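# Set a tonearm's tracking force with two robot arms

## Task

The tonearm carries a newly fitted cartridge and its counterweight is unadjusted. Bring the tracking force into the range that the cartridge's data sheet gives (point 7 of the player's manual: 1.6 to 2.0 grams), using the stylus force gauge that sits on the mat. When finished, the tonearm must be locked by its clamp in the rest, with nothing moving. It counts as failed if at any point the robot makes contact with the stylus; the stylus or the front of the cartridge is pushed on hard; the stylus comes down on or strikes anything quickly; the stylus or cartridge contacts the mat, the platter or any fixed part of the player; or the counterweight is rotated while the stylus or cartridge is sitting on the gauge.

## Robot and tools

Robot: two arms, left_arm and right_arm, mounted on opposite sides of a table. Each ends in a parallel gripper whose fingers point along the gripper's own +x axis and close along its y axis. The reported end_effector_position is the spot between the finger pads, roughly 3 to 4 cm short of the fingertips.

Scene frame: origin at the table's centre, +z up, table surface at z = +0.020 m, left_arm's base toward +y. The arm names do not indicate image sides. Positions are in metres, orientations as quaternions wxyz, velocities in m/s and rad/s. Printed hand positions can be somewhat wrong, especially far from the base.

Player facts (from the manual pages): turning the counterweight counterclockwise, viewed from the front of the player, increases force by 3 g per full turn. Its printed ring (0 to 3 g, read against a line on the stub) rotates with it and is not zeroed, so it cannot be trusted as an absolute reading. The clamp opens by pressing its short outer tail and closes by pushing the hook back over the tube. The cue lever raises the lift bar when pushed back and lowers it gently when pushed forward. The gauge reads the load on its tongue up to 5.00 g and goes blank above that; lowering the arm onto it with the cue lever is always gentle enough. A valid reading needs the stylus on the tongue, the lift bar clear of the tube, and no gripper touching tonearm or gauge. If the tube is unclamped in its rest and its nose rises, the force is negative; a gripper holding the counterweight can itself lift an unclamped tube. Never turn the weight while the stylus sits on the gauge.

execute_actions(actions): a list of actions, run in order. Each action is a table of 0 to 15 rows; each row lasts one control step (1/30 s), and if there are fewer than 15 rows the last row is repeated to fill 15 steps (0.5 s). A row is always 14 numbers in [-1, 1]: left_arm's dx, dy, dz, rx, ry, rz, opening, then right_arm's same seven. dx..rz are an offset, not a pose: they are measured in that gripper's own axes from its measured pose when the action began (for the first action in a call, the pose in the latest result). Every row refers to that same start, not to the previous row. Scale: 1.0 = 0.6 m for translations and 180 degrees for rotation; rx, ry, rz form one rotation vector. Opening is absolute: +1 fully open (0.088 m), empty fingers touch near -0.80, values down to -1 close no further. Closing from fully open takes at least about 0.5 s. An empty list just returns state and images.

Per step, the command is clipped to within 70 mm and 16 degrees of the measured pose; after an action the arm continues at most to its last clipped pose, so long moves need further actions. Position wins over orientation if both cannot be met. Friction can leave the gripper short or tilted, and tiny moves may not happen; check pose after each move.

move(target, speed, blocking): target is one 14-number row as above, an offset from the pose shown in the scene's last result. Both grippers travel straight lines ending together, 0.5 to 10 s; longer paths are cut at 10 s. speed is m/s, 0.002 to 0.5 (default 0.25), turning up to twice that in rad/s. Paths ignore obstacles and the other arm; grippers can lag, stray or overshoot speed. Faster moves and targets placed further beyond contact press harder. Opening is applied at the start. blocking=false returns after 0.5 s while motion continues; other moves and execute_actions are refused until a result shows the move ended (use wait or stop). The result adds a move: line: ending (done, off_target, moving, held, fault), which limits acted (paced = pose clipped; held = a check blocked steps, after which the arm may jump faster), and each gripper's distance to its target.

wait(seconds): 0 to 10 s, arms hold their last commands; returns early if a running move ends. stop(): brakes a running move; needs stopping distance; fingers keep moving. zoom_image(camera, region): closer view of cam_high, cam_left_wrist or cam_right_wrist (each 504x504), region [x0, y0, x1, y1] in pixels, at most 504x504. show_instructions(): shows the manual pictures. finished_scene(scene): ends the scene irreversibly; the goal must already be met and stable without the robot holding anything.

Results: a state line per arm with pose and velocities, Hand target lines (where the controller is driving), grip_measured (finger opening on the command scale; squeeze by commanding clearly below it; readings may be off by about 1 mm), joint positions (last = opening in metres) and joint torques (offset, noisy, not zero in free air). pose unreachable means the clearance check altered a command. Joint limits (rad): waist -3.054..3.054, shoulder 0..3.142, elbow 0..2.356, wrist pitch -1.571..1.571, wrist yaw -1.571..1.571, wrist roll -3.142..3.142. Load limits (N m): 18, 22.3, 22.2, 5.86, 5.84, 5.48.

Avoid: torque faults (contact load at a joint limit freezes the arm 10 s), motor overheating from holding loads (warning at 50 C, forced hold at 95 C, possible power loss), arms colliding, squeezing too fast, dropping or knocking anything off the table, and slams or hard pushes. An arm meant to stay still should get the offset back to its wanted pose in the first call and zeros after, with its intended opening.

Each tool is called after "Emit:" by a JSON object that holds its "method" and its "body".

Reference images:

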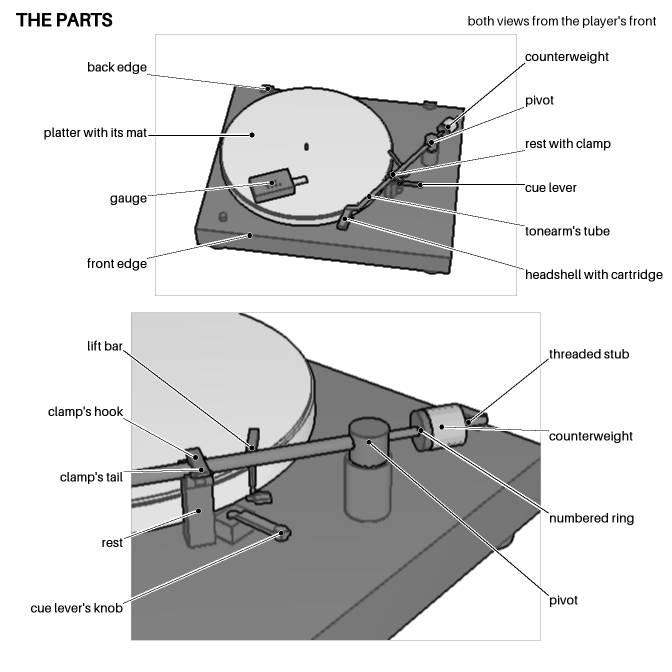

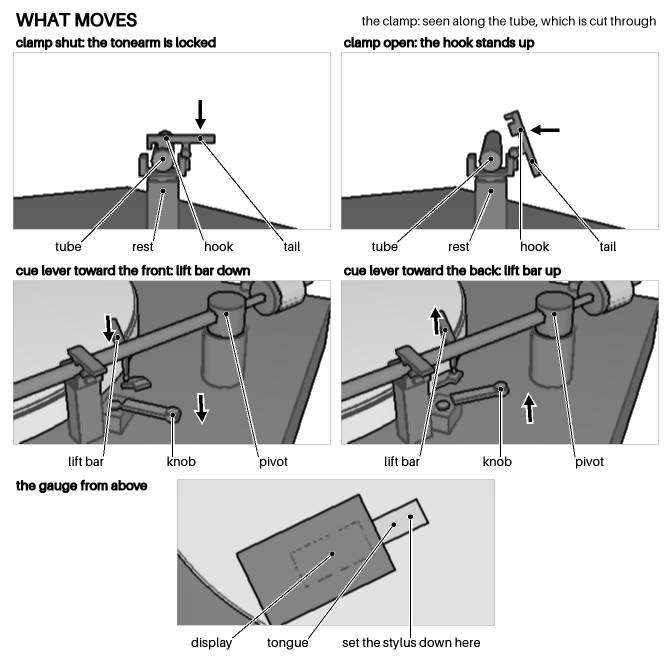

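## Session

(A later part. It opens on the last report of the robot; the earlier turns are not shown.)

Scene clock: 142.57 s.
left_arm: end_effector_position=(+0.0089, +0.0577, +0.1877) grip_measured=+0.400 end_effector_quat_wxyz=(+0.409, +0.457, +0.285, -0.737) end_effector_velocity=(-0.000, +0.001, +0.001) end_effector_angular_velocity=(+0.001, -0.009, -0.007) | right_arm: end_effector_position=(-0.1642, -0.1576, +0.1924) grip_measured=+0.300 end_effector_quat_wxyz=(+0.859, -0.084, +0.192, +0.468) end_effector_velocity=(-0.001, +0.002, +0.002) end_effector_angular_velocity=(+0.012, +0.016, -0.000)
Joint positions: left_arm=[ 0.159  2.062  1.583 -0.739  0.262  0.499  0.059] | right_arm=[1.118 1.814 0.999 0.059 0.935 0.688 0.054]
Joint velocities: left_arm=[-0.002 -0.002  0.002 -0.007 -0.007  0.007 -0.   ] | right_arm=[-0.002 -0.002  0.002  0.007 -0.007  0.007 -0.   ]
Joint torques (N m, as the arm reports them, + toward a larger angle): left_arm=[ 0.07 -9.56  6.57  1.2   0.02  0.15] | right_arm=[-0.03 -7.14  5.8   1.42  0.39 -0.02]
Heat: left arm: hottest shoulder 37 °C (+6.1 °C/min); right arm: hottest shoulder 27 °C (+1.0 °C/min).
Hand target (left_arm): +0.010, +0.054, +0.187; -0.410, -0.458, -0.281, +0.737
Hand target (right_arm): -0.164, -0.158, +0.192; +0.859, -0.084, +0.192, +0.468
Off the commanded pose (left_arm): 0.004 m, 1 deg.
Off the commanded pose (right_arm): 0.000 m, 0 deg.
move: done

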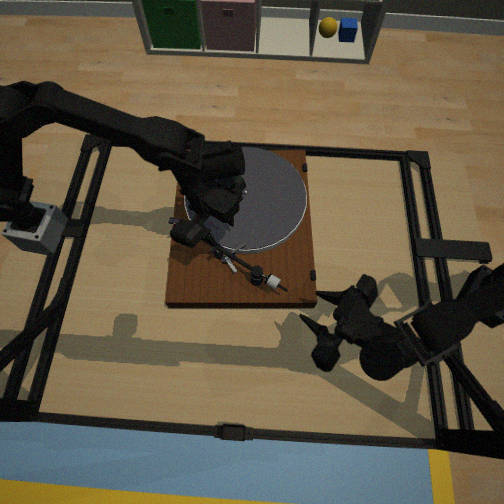

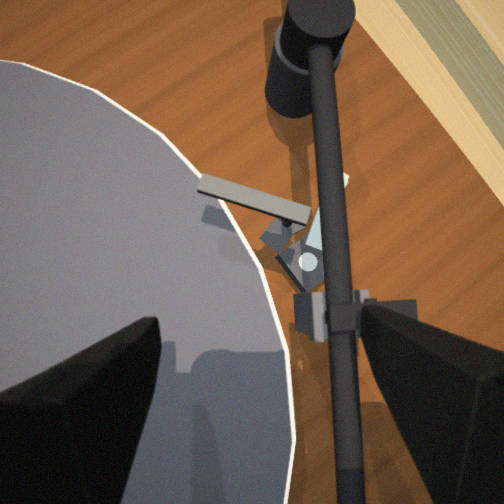

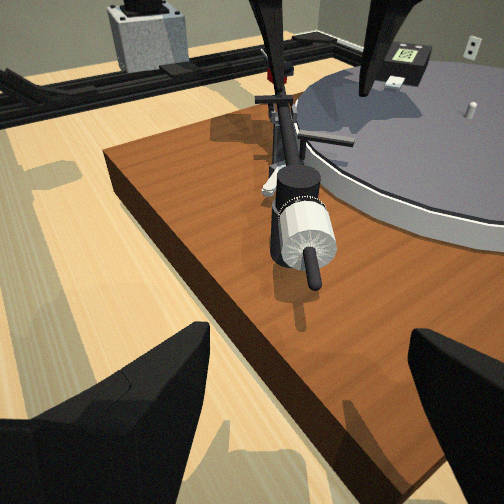

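Emit:
{"method": "move", "body": {"target": [-0.09,-0.05,0.0,0,-0.1,0,0.4, 0.14,-0.015,-0.03,-0.011,-0.05,0.012,0.3], "speed": 0.15}}

Scene clock: 146.03 s.
left_arm: end_effector_position=(-0.0035, +0.0880, +0.2373) grip_measured=+0.400 end_effector_quat_wxyz=(+0.448, +0.338, +0.216, -0.799) end_effector_velocity=(-0.000, +0.004, -0.004) end_effector_angular_velocity=(+0.010, -0.001, +0.007) | right_arm: end_effector_position=(-0.1223, -0.1025, +0.1505) grip_measured=+0.300 end_effector_quat_wxyz=(+0.861, -0.047, +0.117, +0.493) end_effector_velocity=(+0.000, +0.000, +0.002) end_effector_angular_velocity=(-0.003, -0.022, +0.013)
Joint positions: left_arm=[ 0.181  1.748  1.217 -0.398  0.41   0.427  0.059] | right_arm=[0.957 2.082 0.936 0.764 0.841 0.327 0.054]
Joint velocities: left_arm=[-0.002 -0.007 -0.022  0.007 -0.007 -0.007  0.   ] | right_arm=[-0.002 -0.002 -0.007  0.022 -0.007 -0.037 -0.   ]
Joint torques (N m, as the arm reports them, + toward a larger angle): left_arm=[  0.26 -10.05   3.97   1.74   0.47  -0.17] | right_arm=[-0.33 -6.38  4.2   1.88  0.1  -0.25]
Heat: left arm: hottest shoulder 37 °C (+6.0 °C/min); right arm: hottest shoulder 27 °C (+0.0 °C/min).
Hand target (left_arm): -0.003, +0.091, +0.238; -0.448, -0.335, -0.219, +0.799
Hand target (right_arm): -0.121, -0.104, +0.142; +0.861, -0.059, +0.118, +0.492
Off the commanded pose (left_arm): 0.003 m, 0 deg.
Off the commanded pose (right_arm): 0.009 m, 1 deg.
move: off_target (right_arm)

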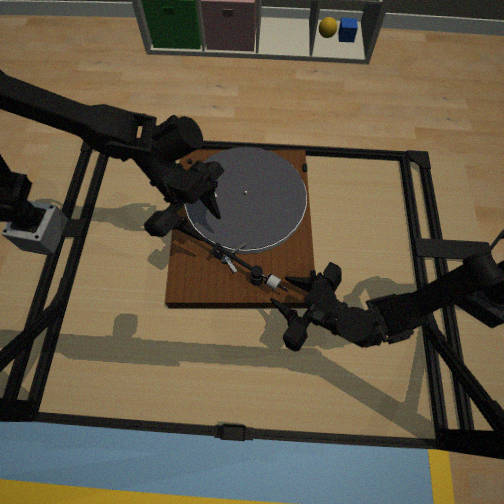

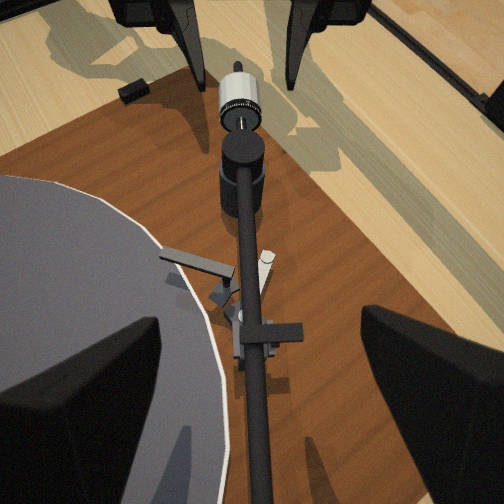

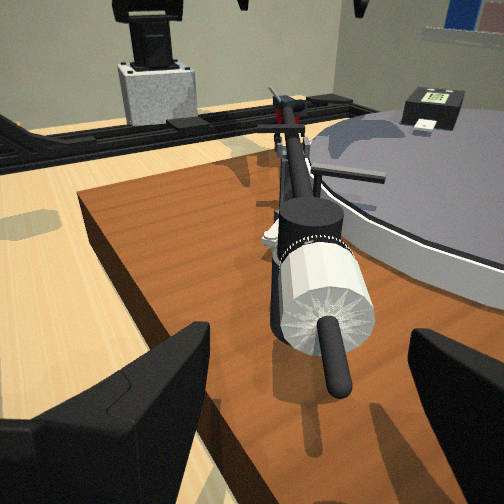

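Emit:
{"method": "zoom_image", "body": {"camera": "cam_left_wrist", "region": [200, 55, 290, 145]}}

Emit:
{"method": "zoom_image", "body": {"camera": "cam_right_wrist", "region": [260, 190, 390, 320]}}

Emit:
{"method": "zoom_image", "body": {"camera": "cam_high", "region": [240, 250, 350, 360]}}

Region (200, 55, 290, 145) of cam_left_wrist's 504x504 image, scaled by 5.600, with more detail than that image has.

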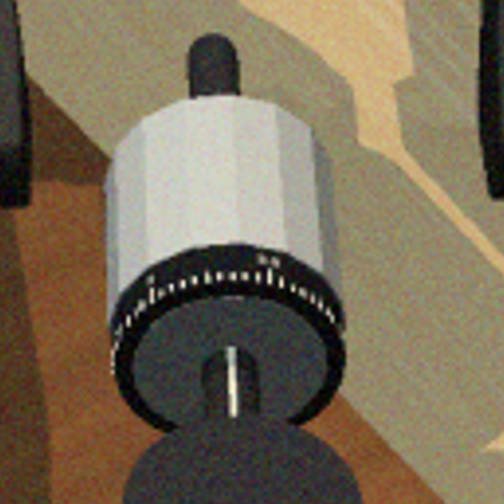

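Region (260, 190, 390, 320) of cam_right_wrist's 504x504 image, scaled by 3.877, with more detail than that image has.

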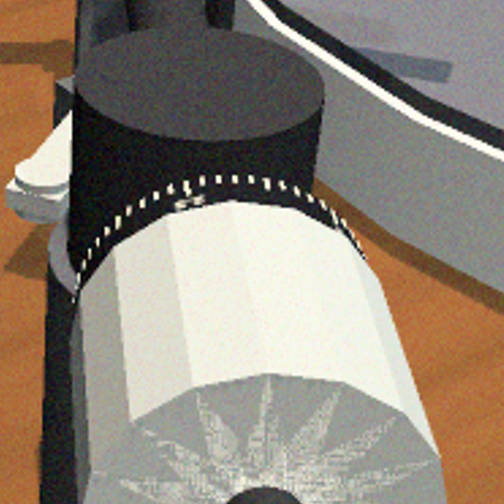

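Region (240, 250, 350, 360) of cam_high's 504x504 image, scaled by 4.582, with more detail than that image has.

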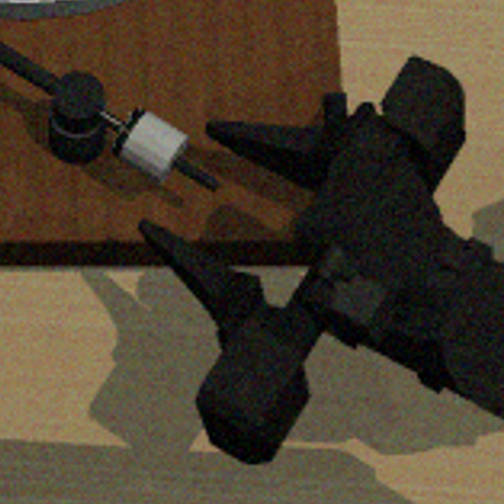

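Emit:
{"method": "move", "body": {"target": [0,0,0,0,0,0,0.4, 0.053,-0.011,0.0,-0.01,0,0.005,0.3], "speed": 0.08}}

Emit:
{"method": "zoom_image", "body": {"camera": "cam_left_wrist", "region": [160, 20, 320, 180]}}

Scene clock: 148.07 s.
left_arm: end_effector_position=(-0.0034, +0.0882, +0.2374) grip_measured=+0.400 end_effector_quat_wxyz=(+0.448, +0.338, +0.216, -0.799) end_effector_velocity=(+0.004, +0.001, -0.004) end_effector_angular_velocity=(+0.021, -0.004, +0.032) | right_arm: end_effector_position=(-0.1017, -0.0812, +0.1475) grip_measured=+0.300 end_effector_quat_wxyz=(+0.857, -0.053, +0.110, +0.501) end_effector_velocity=(+0.002, +0.000, +0.003) end_effector_angular_velocity=(-0.000, -0.008, -0.008)
Joint positions: left_arm=[ 0.181  1.747  1.216 -0.397  0.41   0.426  0.059] | right_arm=[0.883 2.13  0.985 0.805 0.758 0.259 0.054]
Joint velocities: left_arm=[ 0.002  0.002 -0.002 -0.007 -0.022 -0.022 -0.   ] | right_arm=[-0.002 -0.007  0.002 -0.007  0.007 -0.007 -0.   ]
Joint torques (N m, as the arm reports them, + toward a larger angle): left_arm=[-0.02 -8.47  5.65  1.4   0.24  0.01] | right_arm=[-0.29 -6.64  5.61  1.91  0.18 -0.22]
Heat: left arm: hottest shoulder 37 °C (+6.0 °C/min); right arm: hottest shoulder 27 °C (+0.0 °C/min).
Hand target (left_arm): -0.003, +0.088, +0.237; -0.448, -0.338, -0.216, +0.799
Hand target (right_arm): -0.101, -0.079, +0.142; +0.856, -0.059, +0.110, +0.501
Off the commanded pose (left_arm): 0.000 m, 0 deg.
Off the commanded pose (right_arm): 0.006 m, 1 deg.
move: done

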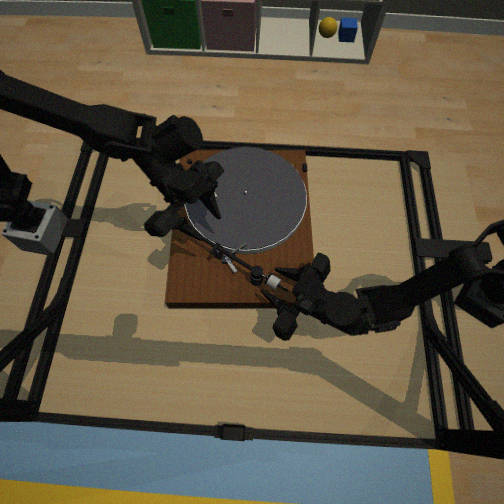

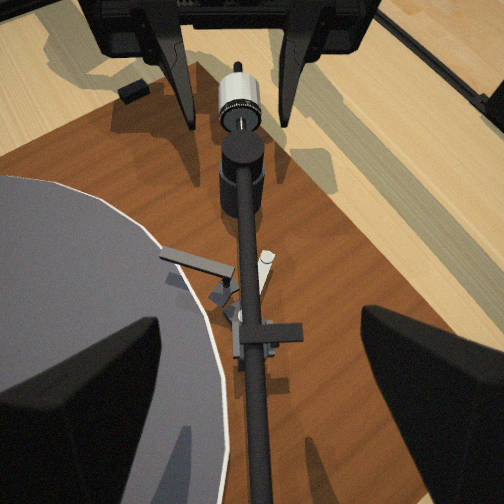

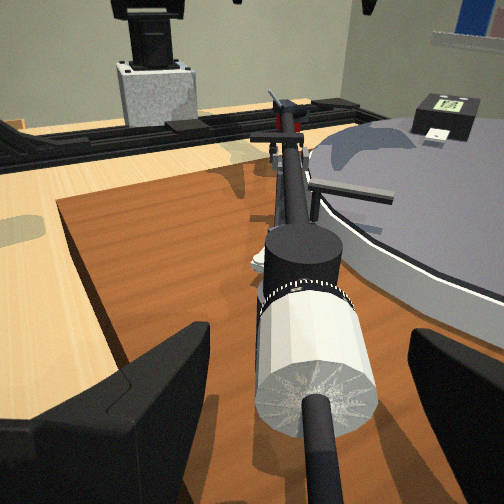

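Region (160, 20, 320, 180) of cam_left_wrist's 504x504 image, scaled by 3.150, with more detail than that image has.

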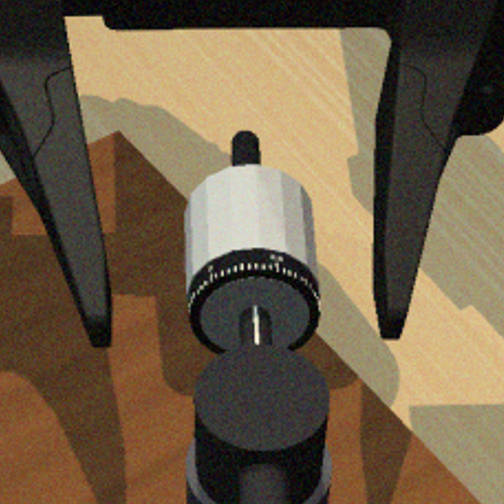

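Emit:
{"method": "move", "body": {"target": [0,0,0,0,0,0,0.4, -0.011,-0.003,0.0,0.13,0,0.032,0.0], "speed": 0.3}}

Emit:
{"method": "execute_actions", "body": {"actions": [[[0,0,0,0,0,0,0.4,0,0,0,0,0,0,-0.06],[0,0,0,0,0,0,0.4,0,0,0,0,0,0,-0.1],[0,0,0,0,0,0,0.4,0,0,0,0,0,0,-0.14],[0,0,0,0,0,0,0.4,0,0,0,0,0,0,-0.17],[0,0,0,0,0,0,0.4,0,0,0,0,0,0,-0.2],[0,0,0,0,0,0,0.4,0,0,0,0,0,0,-0.23],[0,0,0,0,0,0,0.4,0,0,0,0,0,0,-0.26],[0,0,0,0,0,0,0.4,0,0,0,0,0,0,-0.29],[0,0,0,0,0,0,0.4,0,0,0,0,0,0,-0.32],[0,0,0,0,0,0,0.4,0,0,0,0,0,0,-0.35]]]}}

Emit:
{"method": "zoom_image", "body": {"camera": "cam_left_wrist", "region": [160, 20, 320, 180]}}

Scene clock: 150.67 s.
left_arm: end_effector_position=(-0.0034, +0.0882, +0.2373) grip_measured=+0.400 end_effector_quat_wxyz=(+0.448, +0.338, +0.216, -0.799) end_effector_velocity=(-0.000, +0.002, -0.001) end_effector_angular_velocity=(-0.001, -0.018, -0.014) | right_arm: end_effector_position=(-0.0997, -0.0865, +0.1544) grip_measured=+0.000 end_effector_quat_wxyz=(+0.831, +0.125, +0.200, +0.504) end_effector_velocity=(-0.003, +0.000, -0.001) end_effector_angular_velocity=(-0.007, +0.014, +0.031)
Joint positions: left_arm=[ 0.181  1.747  1.216 -0.397  0.41   0.426  0.059] | right_arm=[0.862 2.102 0.911 0.923 0.672 0.601 0.039]
Joint velocities: left_arm=[-0.002 -0.002 -0.002 -0.007 -0.007  0.022 -0.   ] | right_arm=[-0.002 -0.007 -0.007 -0.007 -0.037  0.007 -0.   ]
Joint torques (N m, as the arm reports them, + toward a larger angle): left_arm=[ 0.   -8.59  5.45  1.54  0.26  0.  ] | right_arm=[ 0.39 -7.6   3.54  1.93 -0.6   0.75]
Heat: left arm: hottest shoulder 37 °C (+7.1 °C/min); right arm: hottest shoulder 27 °C (+0.0 °C/min).
Hand target (left_arm): -0.003, +0.088, +0.237; -0.448, -0.338, -0.216, +0.799
Hand target (right_arm): -0.103, -0.088, +0.149; +0.824, +0.127, +0.212, +0.510
Off the commanded pose (left_arm): 0.000 m, 0 deg.
Off the commanded pose (right_arm): 0.007 m, 2 deg.
move: done

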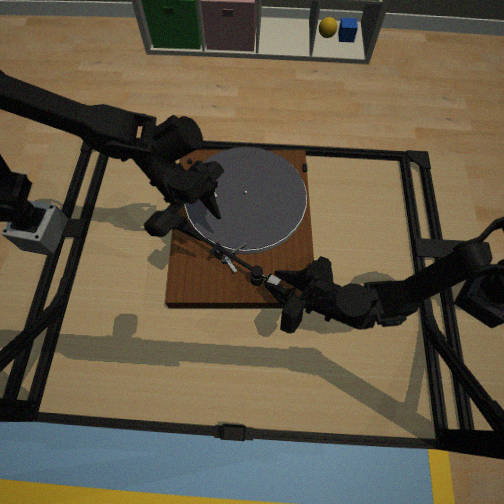

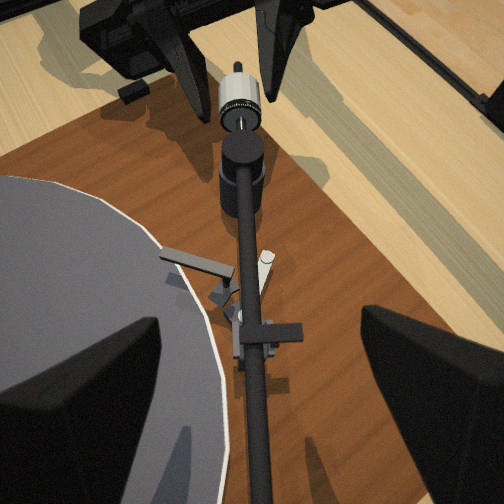

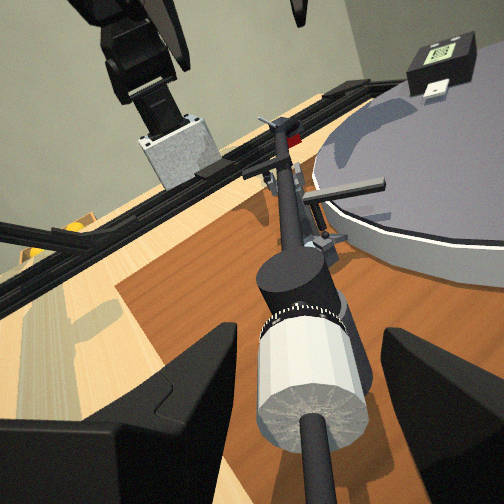

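Scene clock: 151.17 s.
left_arm: end_effector_position=(-0.0034, +0.0882, +0.2373) grip_measured=+0.400 end_effector_quat_wxyz=(+0.448, +0.338, +0.216, -0.799) end_effector_velocity=(-0.004, -0.001, +0.003) end_effector_angular_velocity=(-0.004, +0.018, +0.004) | right_arm: end_effector_position=(-0.1003, -0.0864, +0.1554) grip_measured=-0.272 end_effector_quat_wxyz=(+0.830, +0.124, +0.199, +0.506) end_effector_velocity=(+0.003, -0.000, -0.001) end_effector_angular_velocity=(-0.005, +0.006, -0.002)
Joint positions: left_arm=[ 0.181  1.747  1.216 -0.397  0.41   0.426  0.059] | right_arm=[0.863 2.101 0.911 0.926 0.672 0.596 0.026]
Joint velocities: left_arm=[-0.007 -0.002  0.002  0.007  0.007 -0.022  0.   ] | right_arm=[-0.007 -0.002 -0.002 -0.007 -0.007  0.007 -0.   ]
Joint torques (N m, as the arm reports them, + toward a larger angle): left_arm=[ 0.02 -8.58  5.45  1.54  0.25  0.  ] | right_arm=[-0.11 -7.94  4.76  1.62  0.12  0.12]
Heat: left arm: hottest shoulder 37 °C (+7.0 °C/min); right arm: hottest shoulder 27 °C (+0.0 °C/min).
Hand target (left_arm): -0.003, +0.088, +0.237; -0.448, -0.338, -0.216, +0.799
Hand target (right_arm): -0.100, -0.086, +0.154; +0.831, +0.125, +0.200, +0.505
Off the commanded pose (left_arm): 0.000 m, 0 deg.
Off the commanded pose (right_arm): 0.001 m, 0 deg.

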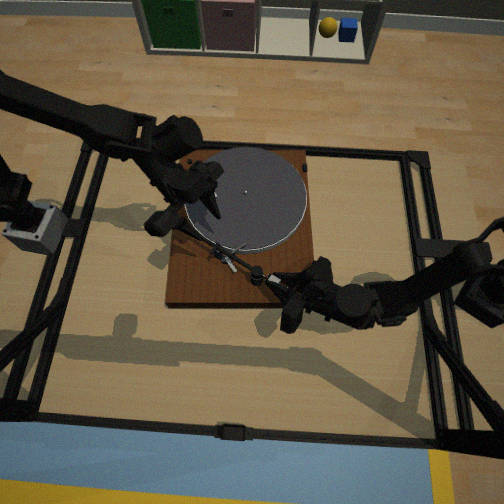

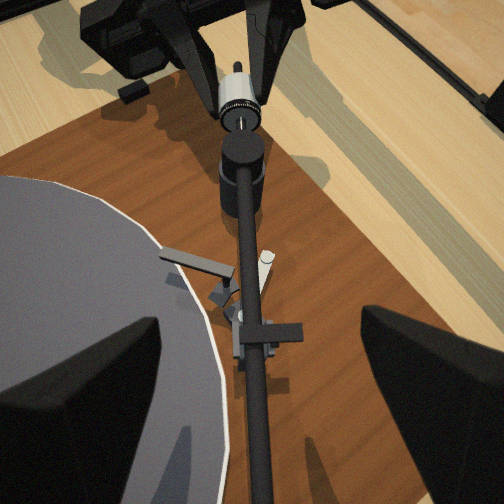

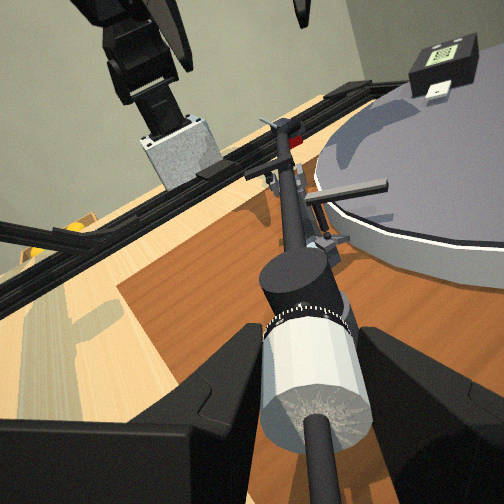

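Region (160, 20, 320, 180) of cam_left_wrist's 504x504 image, scaled by 3.150, with more detail than that image has.

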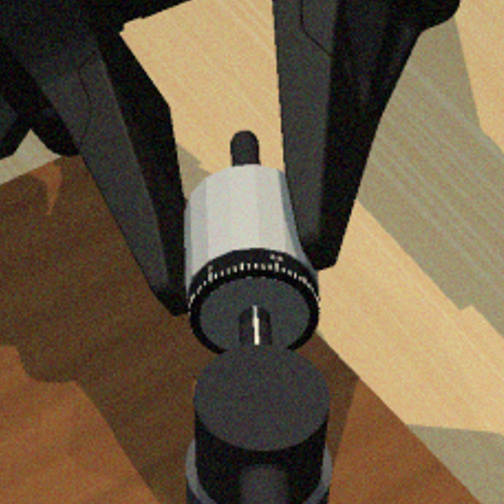

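Emit:
{"method": "move", "body": {"target": [0,0,0,0,0,0,0.4, 0.0,0.013,-0.006,-0.254,0,-0.058,-0.36], "speed": 0.3}}

Emit:
{"method": "move", "body": {"target": [0,0,0,0,0,0,0.4, 0.0,0.013,-0.006,-0.254,0,-0.058,-0.36], "speed": 0.3}}

Emit:
{"method": "zoom_image", "body": {"camera": "cam_left_wrist", "region": [190, 50, 290, 150]}}

Scene clock: 153.90 s.
left_arm: end_effector_position=(-0.0034, +0.0882, +0.2373) grip_measured=+0.400 end_effector_quat_wxyz=(+0.448, +0.338, +0.216, -0.799) end_effector_velocity=(+0.004, +0.002, -0.004) end_effector_angular_velocity=(+0.010, -0.021, +0.010) | right_arm: end_effector_position=(-0.1085, -0.0825, +0.1577) grip_measured=-0.272 end_effector_quat_wxyz=(+0.854, -0.218, +0.001, +0.472) end_effector_velocity=(-0.001, +0.001, -0.004) end_effector_angular_velocity=(-0.026, -0.015, +0.023)
Joint positions: left_arm=[ 0.181  1.747  1.216 -0.397  0.41   0.426  0.059] | right_arm=[ 0.926  2.141  1.036  0.768  0.895 -0.122  0.026]
Joint velocities: left_arm=[ 0.002 -0.002 -0.007 -0.007 -0.022  0.007 -0.   ] | right_arm=[-0.002  0.002 -0.002 -0.007 -0.022 -0.022  0.   ]
Joint torques (N m, as the arm reports them, + toward a larger angle): left_arm=[ 0.01 -8.63  5.47  1.54  0.25 -0.01] | right_arm=[ 0.01 -7.52  5.32  1.88  0.55 -0.41]
Heat: left arm: hottest shoulder 36 °C (+6.1 °C/min); right arm: hottest shoulder 28 °C (+1.0 °C/min).
Hand target (left_arm): -0.003, +0.088, +0.237; -0.448, -0.338, -0.216, +0.799
Hand target (right_arm): -0.108, -0.083, +0.155; +0.855, -0.226, -0.003, +0.467
Off the commanded pose (left_arm): 0.000 m, 0 deg.
Off the commanded pose (right_arm): 0.002 m, 1 deg.
move: done

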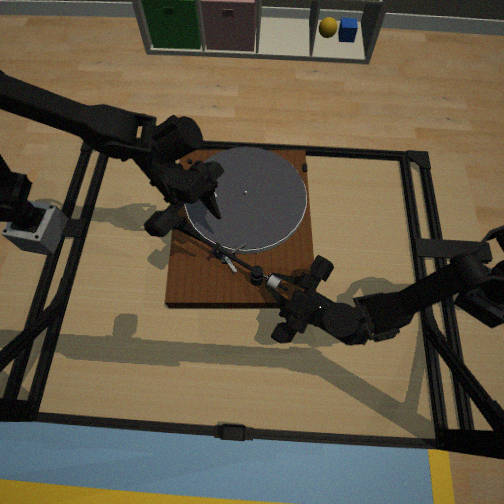

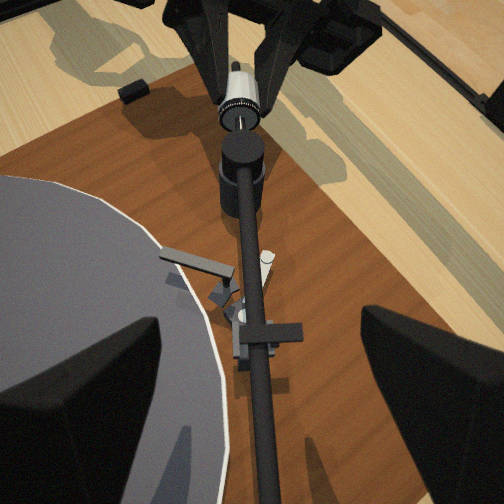

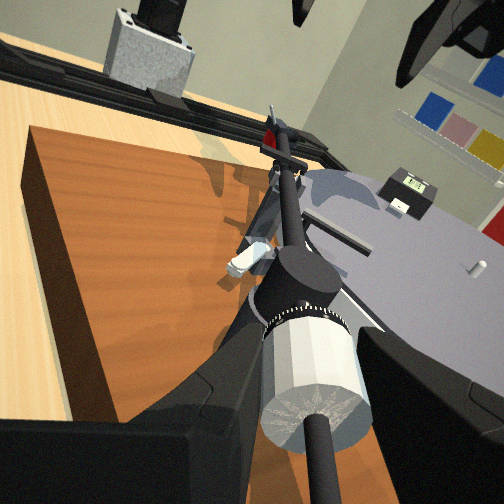

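Scene clock: 155.80 s.
left_arm: end_effector_position=(-0.0034, +0.0882, +0.2373) grip_measured=+0.400 end_effector_quat_wxyz=(+0.448, +0.338, +0.216, -0.799) end_effector_velocity=(-0.002, +0.002, -0.001) end_effector_angular_velocity=(+0.010, -0.001, +0.002) | right_arm: end_effector_position=(-0.1149, -0.0796, +0.1521) grip_measured=-0.268 end_effector_quat_wxyz=(+0.740, -0.530, -0.201, +0.363) end_effector_velocity=(-0.001, +0.002, -0.002) end_effector_angular_velocity=(-0.004, -0.008, +0.021)
Joint positions: left_arm=[ 0.181  1.747  1.216 -0.397  0.41   0.426  0.059] | right_arm=[ 0.968  2.283  1.103  0.997  1.074 -1.041  0.026]
Joint velocities: left_arm=[-0.007 -0.002 -0.002 -0.007 -0.007 -0.007 -0.   ] | right_arm=[-0.002  0.007 -0.002  0.022 -0.022 -0.022 -0.   ]
Joint torques (N m, as the arm reports them, + toward a larger angle): left_arm=[ 0.03 -8.64  5.45  1.55  0.26 -0.01] | right_arm=[-0.05 -8.5   4.83  2.34  0.41 -0.27]
Heat: left arm: hottest shoulder 36 °C (+5.1 °C/min); right arm: hottest shoulder 28 °C (+1.0 °C/min).
Hand target (left_arm): -0.003, +0.088, +0.237; -0.448, -0.338, -0.216, +0.799
Hand target (right_arm): -0.114, -0.080, +0.152; +0.741, -0.532, -0.201, +0.358
Off the commanded pose (left_arm): 0.000 m, 0 deg.
Off the commanded pose (right_arm): 0.001 m, 1 deg.
move: done

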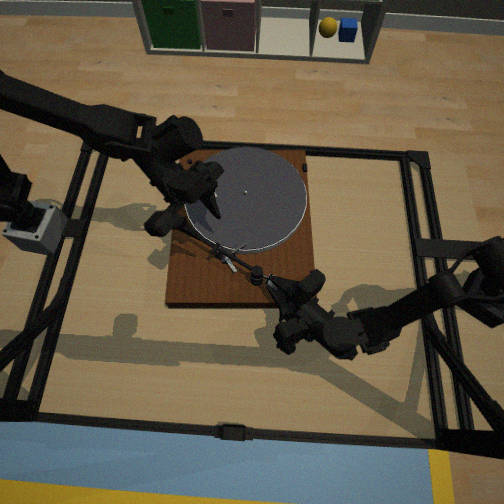

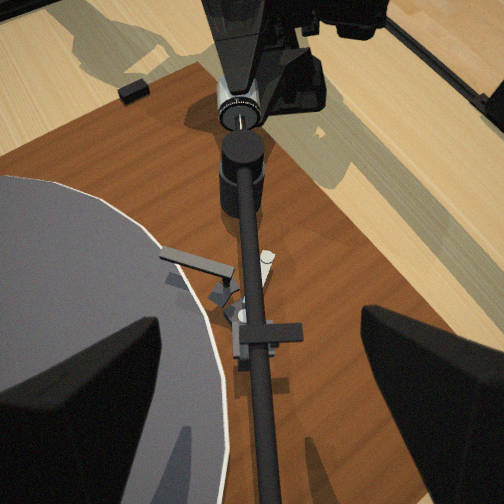

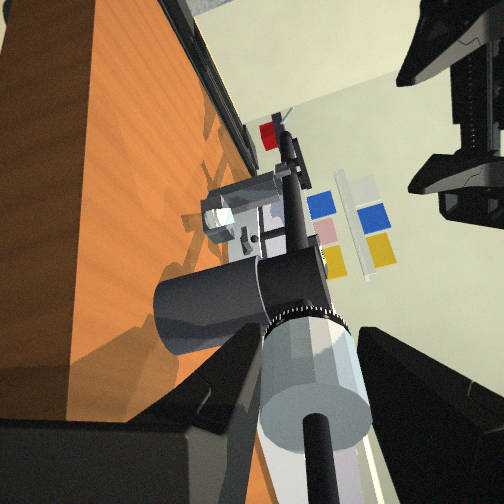

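Region (190, 50, 290, 150) of cam_left_wrist's 504x504 image, scaled by 5.040, with more detail than that image has.

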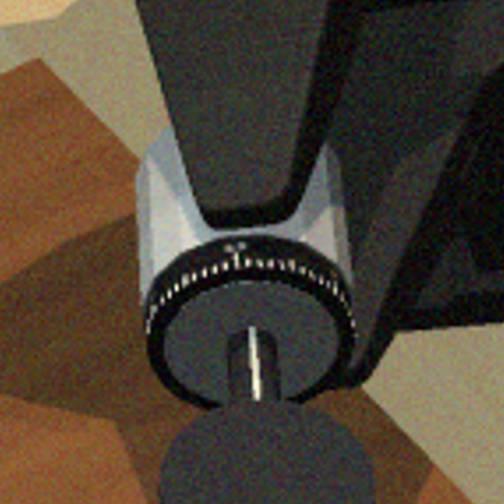

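Emit:
{"method": "execute_actions", "body": {"actions": [[[0,0,0,0,0,0,0.4,0,0,0,0,0,0,0.05]]]}}

Emit:
{"method": "move", "body": {"target": [0,0,0,0,0,0,0.4, 0.003,-0.018,-0.021,0.489,-0.005,0.106,0.05], "speed": 0.5}}

Scene clock: 157.03 s.
left_arm: end_effector_position=(-0.0034, +0.0882, +0.2373) grip_measured=+0.400 end_effector_quat_wxyz=(+0.448, +0.338, +0.216, -0.799) end_effector_velocity=(-0.000, -0.001, -0.001) end_effector_angular_velocity=(+0.006, +0.007, +0.018) | right_arm: end_effector_position=(-0.1146, -0.0799, +0.1520) grip_measured=+0.046 end_effector_quat_wxyz=(+0.740, -0.530, -0.201, +0.361) end_effector_velocity=(+0.001, +0.000, -0.001) end_effector_angular_velocity=(-0.012, -0.007, +0.005)
Joint positions: left_arm=[ 0.181  1.747  1.216 -0.397  0.41   0.426  0.059] | right_arm=[ 0.968  2.284  1.103  1.     1.077 -1.044  0.041]
Joint velocities: left_arm=[-0.002  0.002 -0.002  0.007 -0.007 -0.022 -0.   ] | right_arm=[-0.002 -0.002 -0.002 -0.007 -0.007 -0.007  0.002]
Joint torques (N m, as the arm reports them, + toward a larger angle): left_arm=[ 0.01 -8.6   5.44  1.54  0.26  0.  ] | right_arm=[-0.04 -9.1   4.62  1.47  0.02  0.12]
Heat: left arm: hottest shoulder 36 °C (+5.0 °C/min); right arm: hottest shoulder 28 °C (+1.0 °C/min).
Hand target (left_arm): -0.003, +0.088, +0.237; -0.448, -0.338, -0.216, +0.799
Hand target (right_arm): -0.115, -0.080, +0.152; +0.740, -0.529, -0.201, +0.363
Off the commanded pose (left_arm): 0.000 m, 0 deg.
Off the commanded pose (right_arm): 0.000 m, 0 deg.

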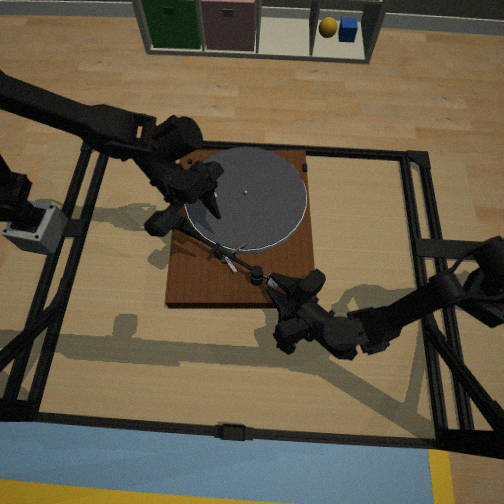

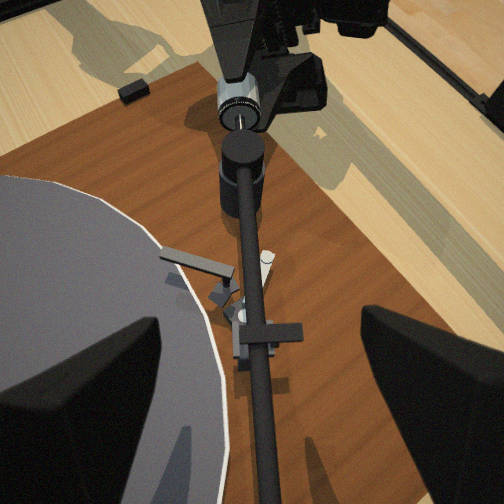

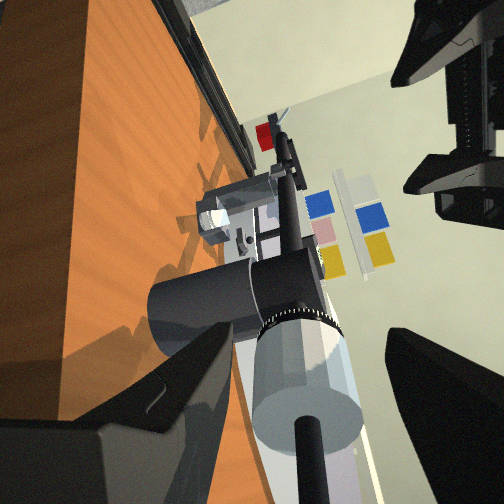

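Scene clock: 159.20 s.
left_arm: end_effector_position=(-0.0034, +0.0882, +0.2373) grip_measured=+0.400 end_effector_quat_wxyz=(+0.448, +0.338, +0.216, -0.799) end_effector_velocity=(+0.002, -0.001, -0.000) end_effector_angular_velocity=(+0.002, -0.005, +0.027) | right_arm: end_effector_position=(-0.1033, -0.0866, +0.1557) grip_measured=+0.050 end_effector_quat_wxyz=(+0.834, +0.106, +0.180, +0.510) end_effector_velocity=(+0.000, -0.000, +0.001) end_effector_angular_velocity=(-0.006, -0.005, +0.006)
Joint positions: left_arm=[ 0.181  1.747  1.216 -0.397  0.41   0.426  0.059] | right_arm=[0.873 2.11  0.913 0.946 0.689 0.539 0.041]
Joint velocities: left_arm=[-0.002 -0.002 -0.002  0.007 -0.022 -0.022 -0.   ] | right_arm=[-0.002 -0.007 -0.002 -0.007 -0.007 -0.007  0.   ]
Joint torques (N m, as the arm reports them, + toward a larger angle): left_arm=[ 0.01 -8.61  5.46  1.54  0.26 -0.01] | right_arm=[-0.2  -9.05  3.49  2.01  0.06  0.19]
Heat: left arm: hottest shoulder 36 °C (+4.0 °C/min); right arm: hottest shoulder 28 °C (+1.0 °C/min).
Hand target (left_arm): -0.003, +0.088, +0.237; -0.448, -0.338, -0.216, +0.799
Hand target (right_arm): -0.102, -0.089, +0.157; +0.834, +0.110, +0.182, +0.509
Off the commanded pose (left_arm): 0.000 m, 0 deg.
Off the commanded pose (right_arm): 0.003 m, 0 deg.
move: done

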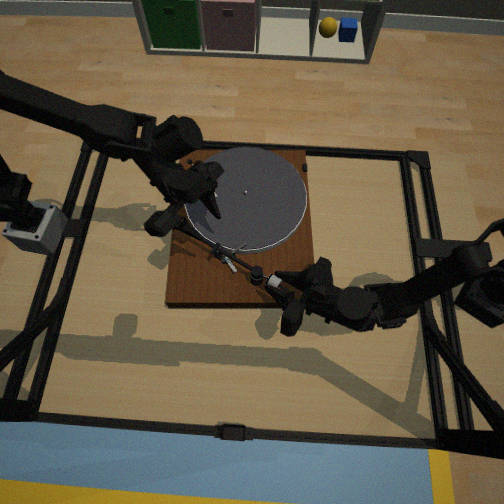

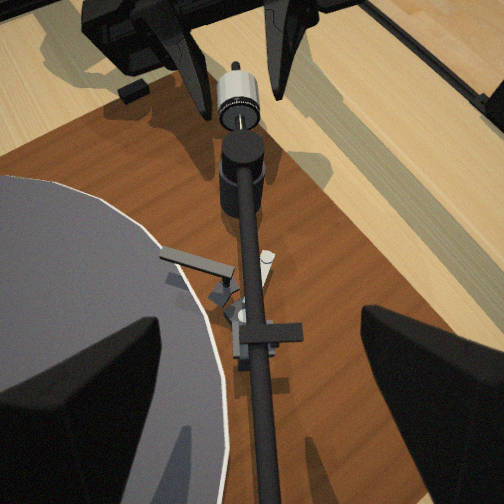

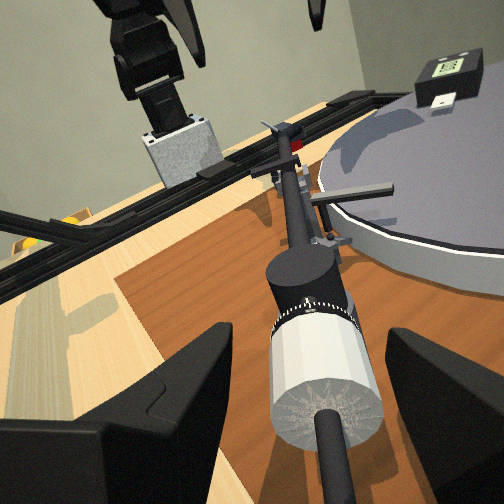

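Emit:
{"method": "execute_actions", "body": {"actions": [[[0,0,0,0,0,0,0.4,-0.002,-0.008,0,0,0,0,0.0],[0,0,0,0,0,0,0.4,-0.002,-0.008,0,0,0,0,-0.04],[0,0,0,0,0,0,0.4,-0.002,-0.008,0,0,0,0,-0.08],[0,0,0,0,0,0,0.4,-0.002,-0.008,0,0,0,0,-0.12],[0,0,0,0,0,0,0.4,-0.002,-0.008,0,0,0,0,-0.16],[0,0,0,0,0,0,0.4,-0.002,-0.008,0,0,0,0,-0.2],[0,0,0,0,0,0,0.4,-0.002,-0.008,0,0,0,0,-0.23],[0,0,0,0,0,0,0.4,-0.002,-0.008,0,0,0,0,-0.26],[0,0,0,0,0,0,0.4,-0.002,-0.008,0,0,0,0,-0.29],[0,0,0,0,0,0,0.4,-0.002,-0.008,0,0,0,0,-0.32],[0,0,0,0,0,0,0.4,-0.002,-0.008,0,0,0,0,-0.36]]]}}

Emit:
{"method": "move", "body": {"target": [0,0,0,0,0,0,0.4, 0.001,0.019,-0.016,-0.51,0,-0.11,-0.36], "speed": 0.4}}

Emit:
{"method": "execute_actions", "body": {"actions": [[[0,0,0,0,0,0,0.4,0,0,0,0,0,0,0.05]]]}}

Emit:
{"method": "zoom_image", "body": {"camera": "cam_left_wrist", "region": [190, 50, 290, 150]}}

Scene clock: 161.47 s.
left_arm: end_effector_position=(-0.0034, +0.0882, +0.2373) grip_measured=+0.400 end_effector_quat_wxyz=(+0.448, +0.338, +0.216, -0.799) end_effector_velocity=(-0.002, +0.003, -0.000) end_effector_angular_velocity=(+0.025, +0.019, +0.009) | right_arm: end_effector_position=(-0.1013, -0.0878, +0.1555) grip_measured=-0.273 end_effector_quat_wxyz=(+0.834, +0.110, +0.180, +0.509) end_effector_velocity=(+0.002, -0.000, +0.001) end_effector_angular_velocity=(+0.001, +0.004, -0.011)
Joint positions: left_arm=[ 0.181  1.747  1.216 -0.397  0.41   0.426  0.059] | right_arm=[0.869 2.11  0.904 0.96  0.686 0.54  0.026]
Joint velocities: left_arm=[-0.002 -0.002  0.002 -0.022  0.007 -0.022 -0.   ] | right_arm=[-0.002 -0.002  0.002 -0.007  0.007  0.007 -0.   ]
Joint torques (N m, as the arm reports them, + toward a larger angle): left_arm=[ 0.   -8.6   5.47  1.54  0.25  0.  ] | right_arm=[-0.25 -8.4   3.56  2.    0.01 -0.15]
Heat: left arm: hottest shoulder 36 °C (+3.0 °C/min); right arm: hottest shoulder 28 °C (+1.0 °C/min).
Hand target (left_arm): -0.003, +0.088, +0.237; -0.448, -0.338, -0.216, +0.799
Hand target (right_arm): -0.100, -0.090, +0.154; +0.834, +0.106, +0.180, +0.510
Off the commanded pose (left_arm): 0.000 m, 0 deg.
Off the commanded pose (right_arm): 0.003 m, 0 deg.

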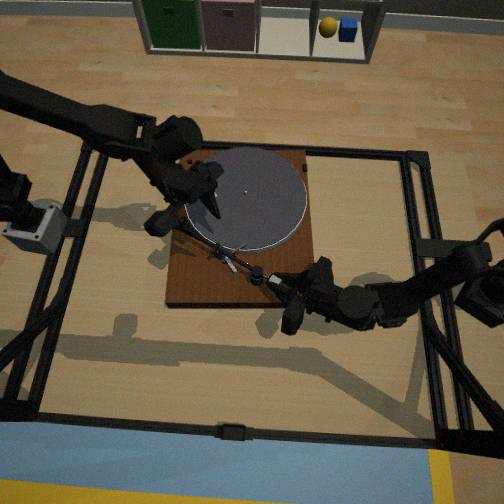

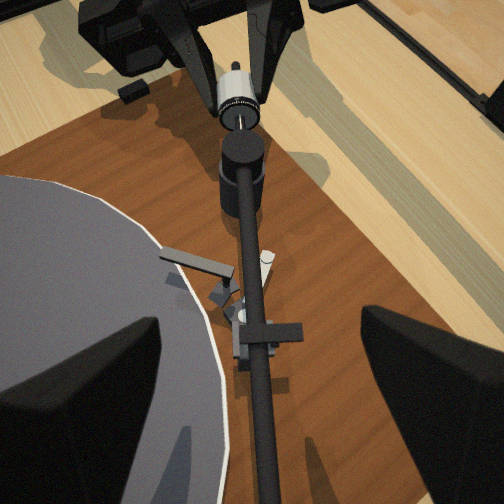

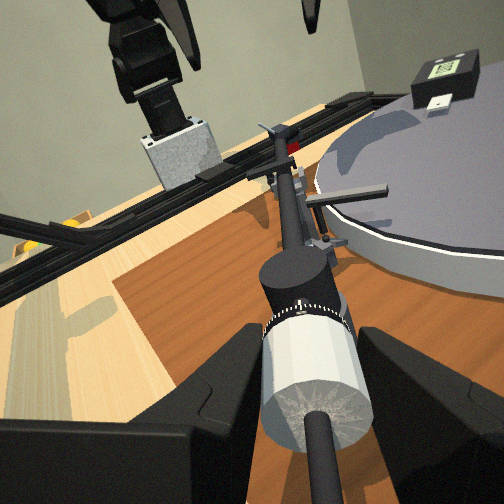

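Scene clock: 164.10 s.
left_arm: end_effector_position=(-0.0034, +0.0883, +0.2371) grip_measured=+0.400 end_effector_quat_wxyz=(+0.448, +0.338, +0.217, -0.799) end_effector_velocity=(+0.002, -0.001, +0.001) end_effector_angular_velocity=(+0.001, +0.006, +0.023) | right_arm: end_effector_position=(-0.1154, -0.0818, +0.1508) grip_measured=-0.271 end_effector_quat_wxyz=(+0.724, -0.548, -0.224, +0.353) end_effector_velocity=(+0.001, -0.001, -0.002) end_effector_angular_velocity=(-0.017, -0.024, +0.007)
Joint positions: left_arm=[ 0.181  1.747  1.216 -0.397  0.41   0.426  0.059] | right_arm=[ 0.97   2.302  1.085  1.086  1.07  -1.153  0.026]
Joint velocities: left_arm=[ 0.002 -0.002 -0.002  0.007 -0.007 -0.022  0.   ] | right_arm=[-0.002  0.007 -0.007  0.022 -0.007 -0.037 -0.   ]
Joint torques (N m, as the arm reports them, + toward a larger angle): left_arm=[ 0.02 -8.58  5.47  1.53  0.25  0.  ] | right_arm=[-0.07 -8.52  4.8   2.41  0.42 -0.28]
Heat: left arm: hottest shoulder 35 °C (+2.0 °C/min); right arm: hottest shoulder 29 °C (+2.0 °C/min).
Hand target (left_arm): -0.003, +0.088, +0.237; -0.448, -0.338, -0.216, +0.799
Hand target (right_arm): -0.114, -0.082, +0.151; +0.726, -0.549, -0.224, +0.348
Off the commanded pose (left_arm): 0.000 m, 0 deg.
Off the commanded pose (right_arm): 0.001 m, 1 deg.
move: done

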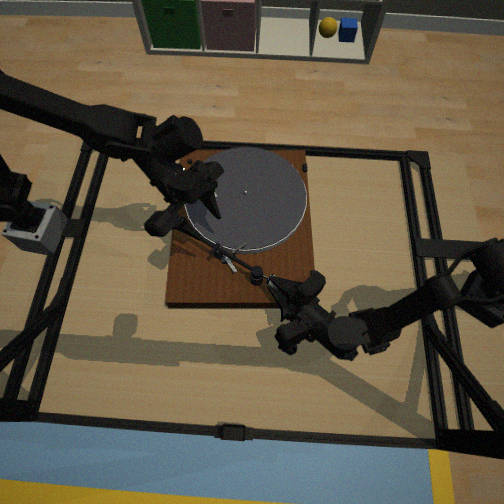

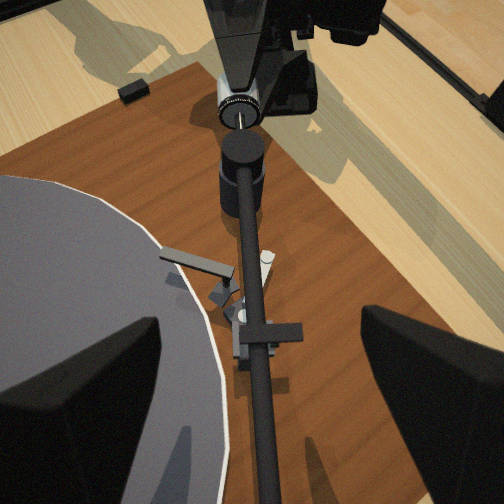

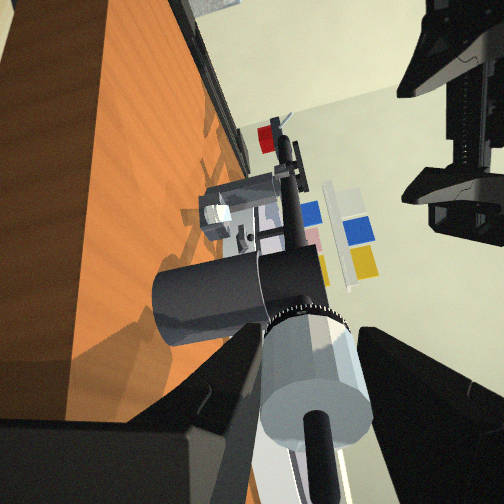

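Scene clock: 164.60 s.
left_arm: end_effector_position=(-0.0034, +0.0883, +0.2371) grip_measured=+0.400 end_effector_quat_wxyz=(+0.448, +0.338, +0.217, -0.799) end_effector_velocity=(-0.000, +0.002, -0.002) end_effector_angular_velocity=(+0.020, +0.019, +0.014) | right_arm: end_effector_position=(-0.1150, -0.0820, +0.1510) grip_measured=+0.046 end_effector_quat_wxyz=(+0.725, -0.548, -0.224, +0.352) end_effector_velocity=(+0.001, -0.000, -0.005) end_effector_angular_velocity=(-0.030, -0.014, +0.005)
Joint positions: left_arm=[ 0.181  1.747  1.216 -0.397  0.41   0.426  0.059] | right_arm=[ 0.97   2.302  1.085  1.089  1.073 -1.154  0.041]
Joint velocities: left_arm=[ 0.002  0.002 -0.002 -0.007  0.007 -0.022 -0.   ] | right_arm=[-0.002  0.002 -0.002 -0.022 -0.007 -0.007  0.002]
Joint torques (N m, as the arm reports them, + toward a larger angle): left_arm=[ 0.04 -8.59  5.43  1.55  0.26 -0.01] | right_arm=[-0.02 -8.89  4.54  1.48  0.01  0.06]
Heat: left arm: hottest shoulder 35 °C (+2.0 °C/min); right arm: hottest shoulder 29 °C (+2.0 °C/min).
Hand target (left_arm): -0.003, +0.088, +0.237; -0.448, -0.338, -0.217, +0.799
Hand target (right_arm): -0.115, -0.082, +0.151; +0.724, -0.548, -0.224, +0.353
Off the commanded pose (left_arm): 0.000 m, 0 deg.
Off the commanded pose (right_arm): 0.000 m, 0 deg.

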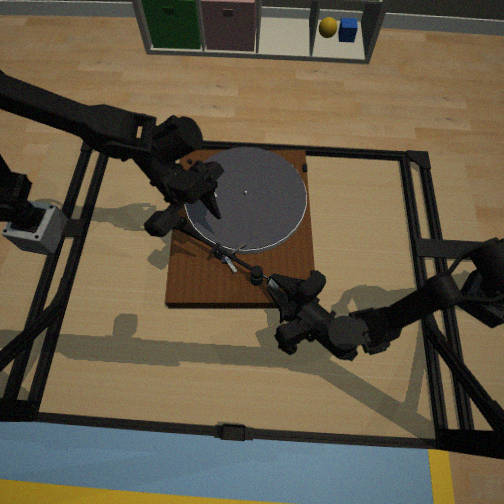

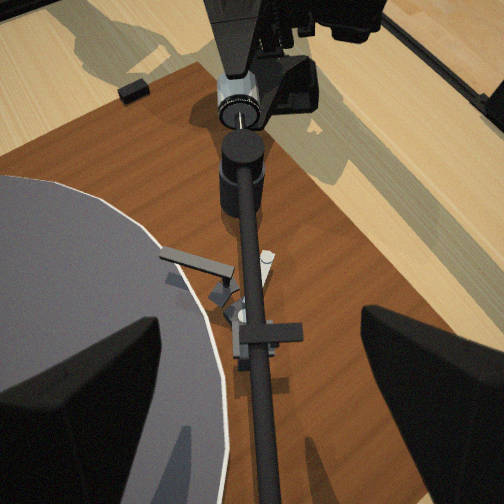

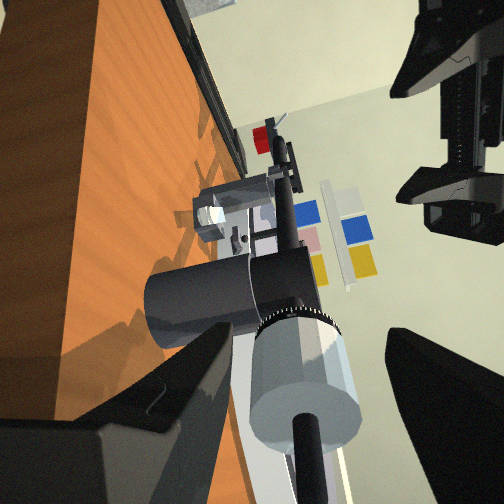

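Region (190, 50, 290, 150) of cam_left_wrist's 504x504 image, scaled by 5.040, with more detail than that image has.

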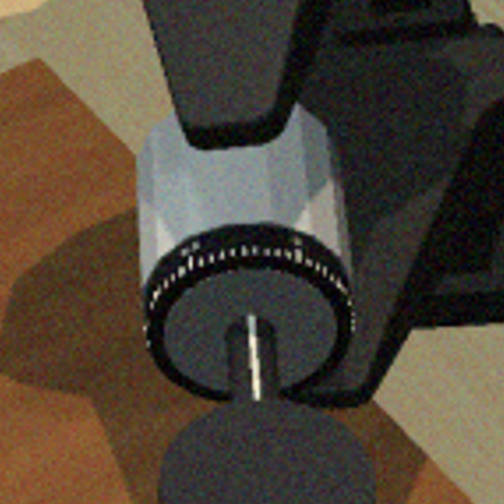

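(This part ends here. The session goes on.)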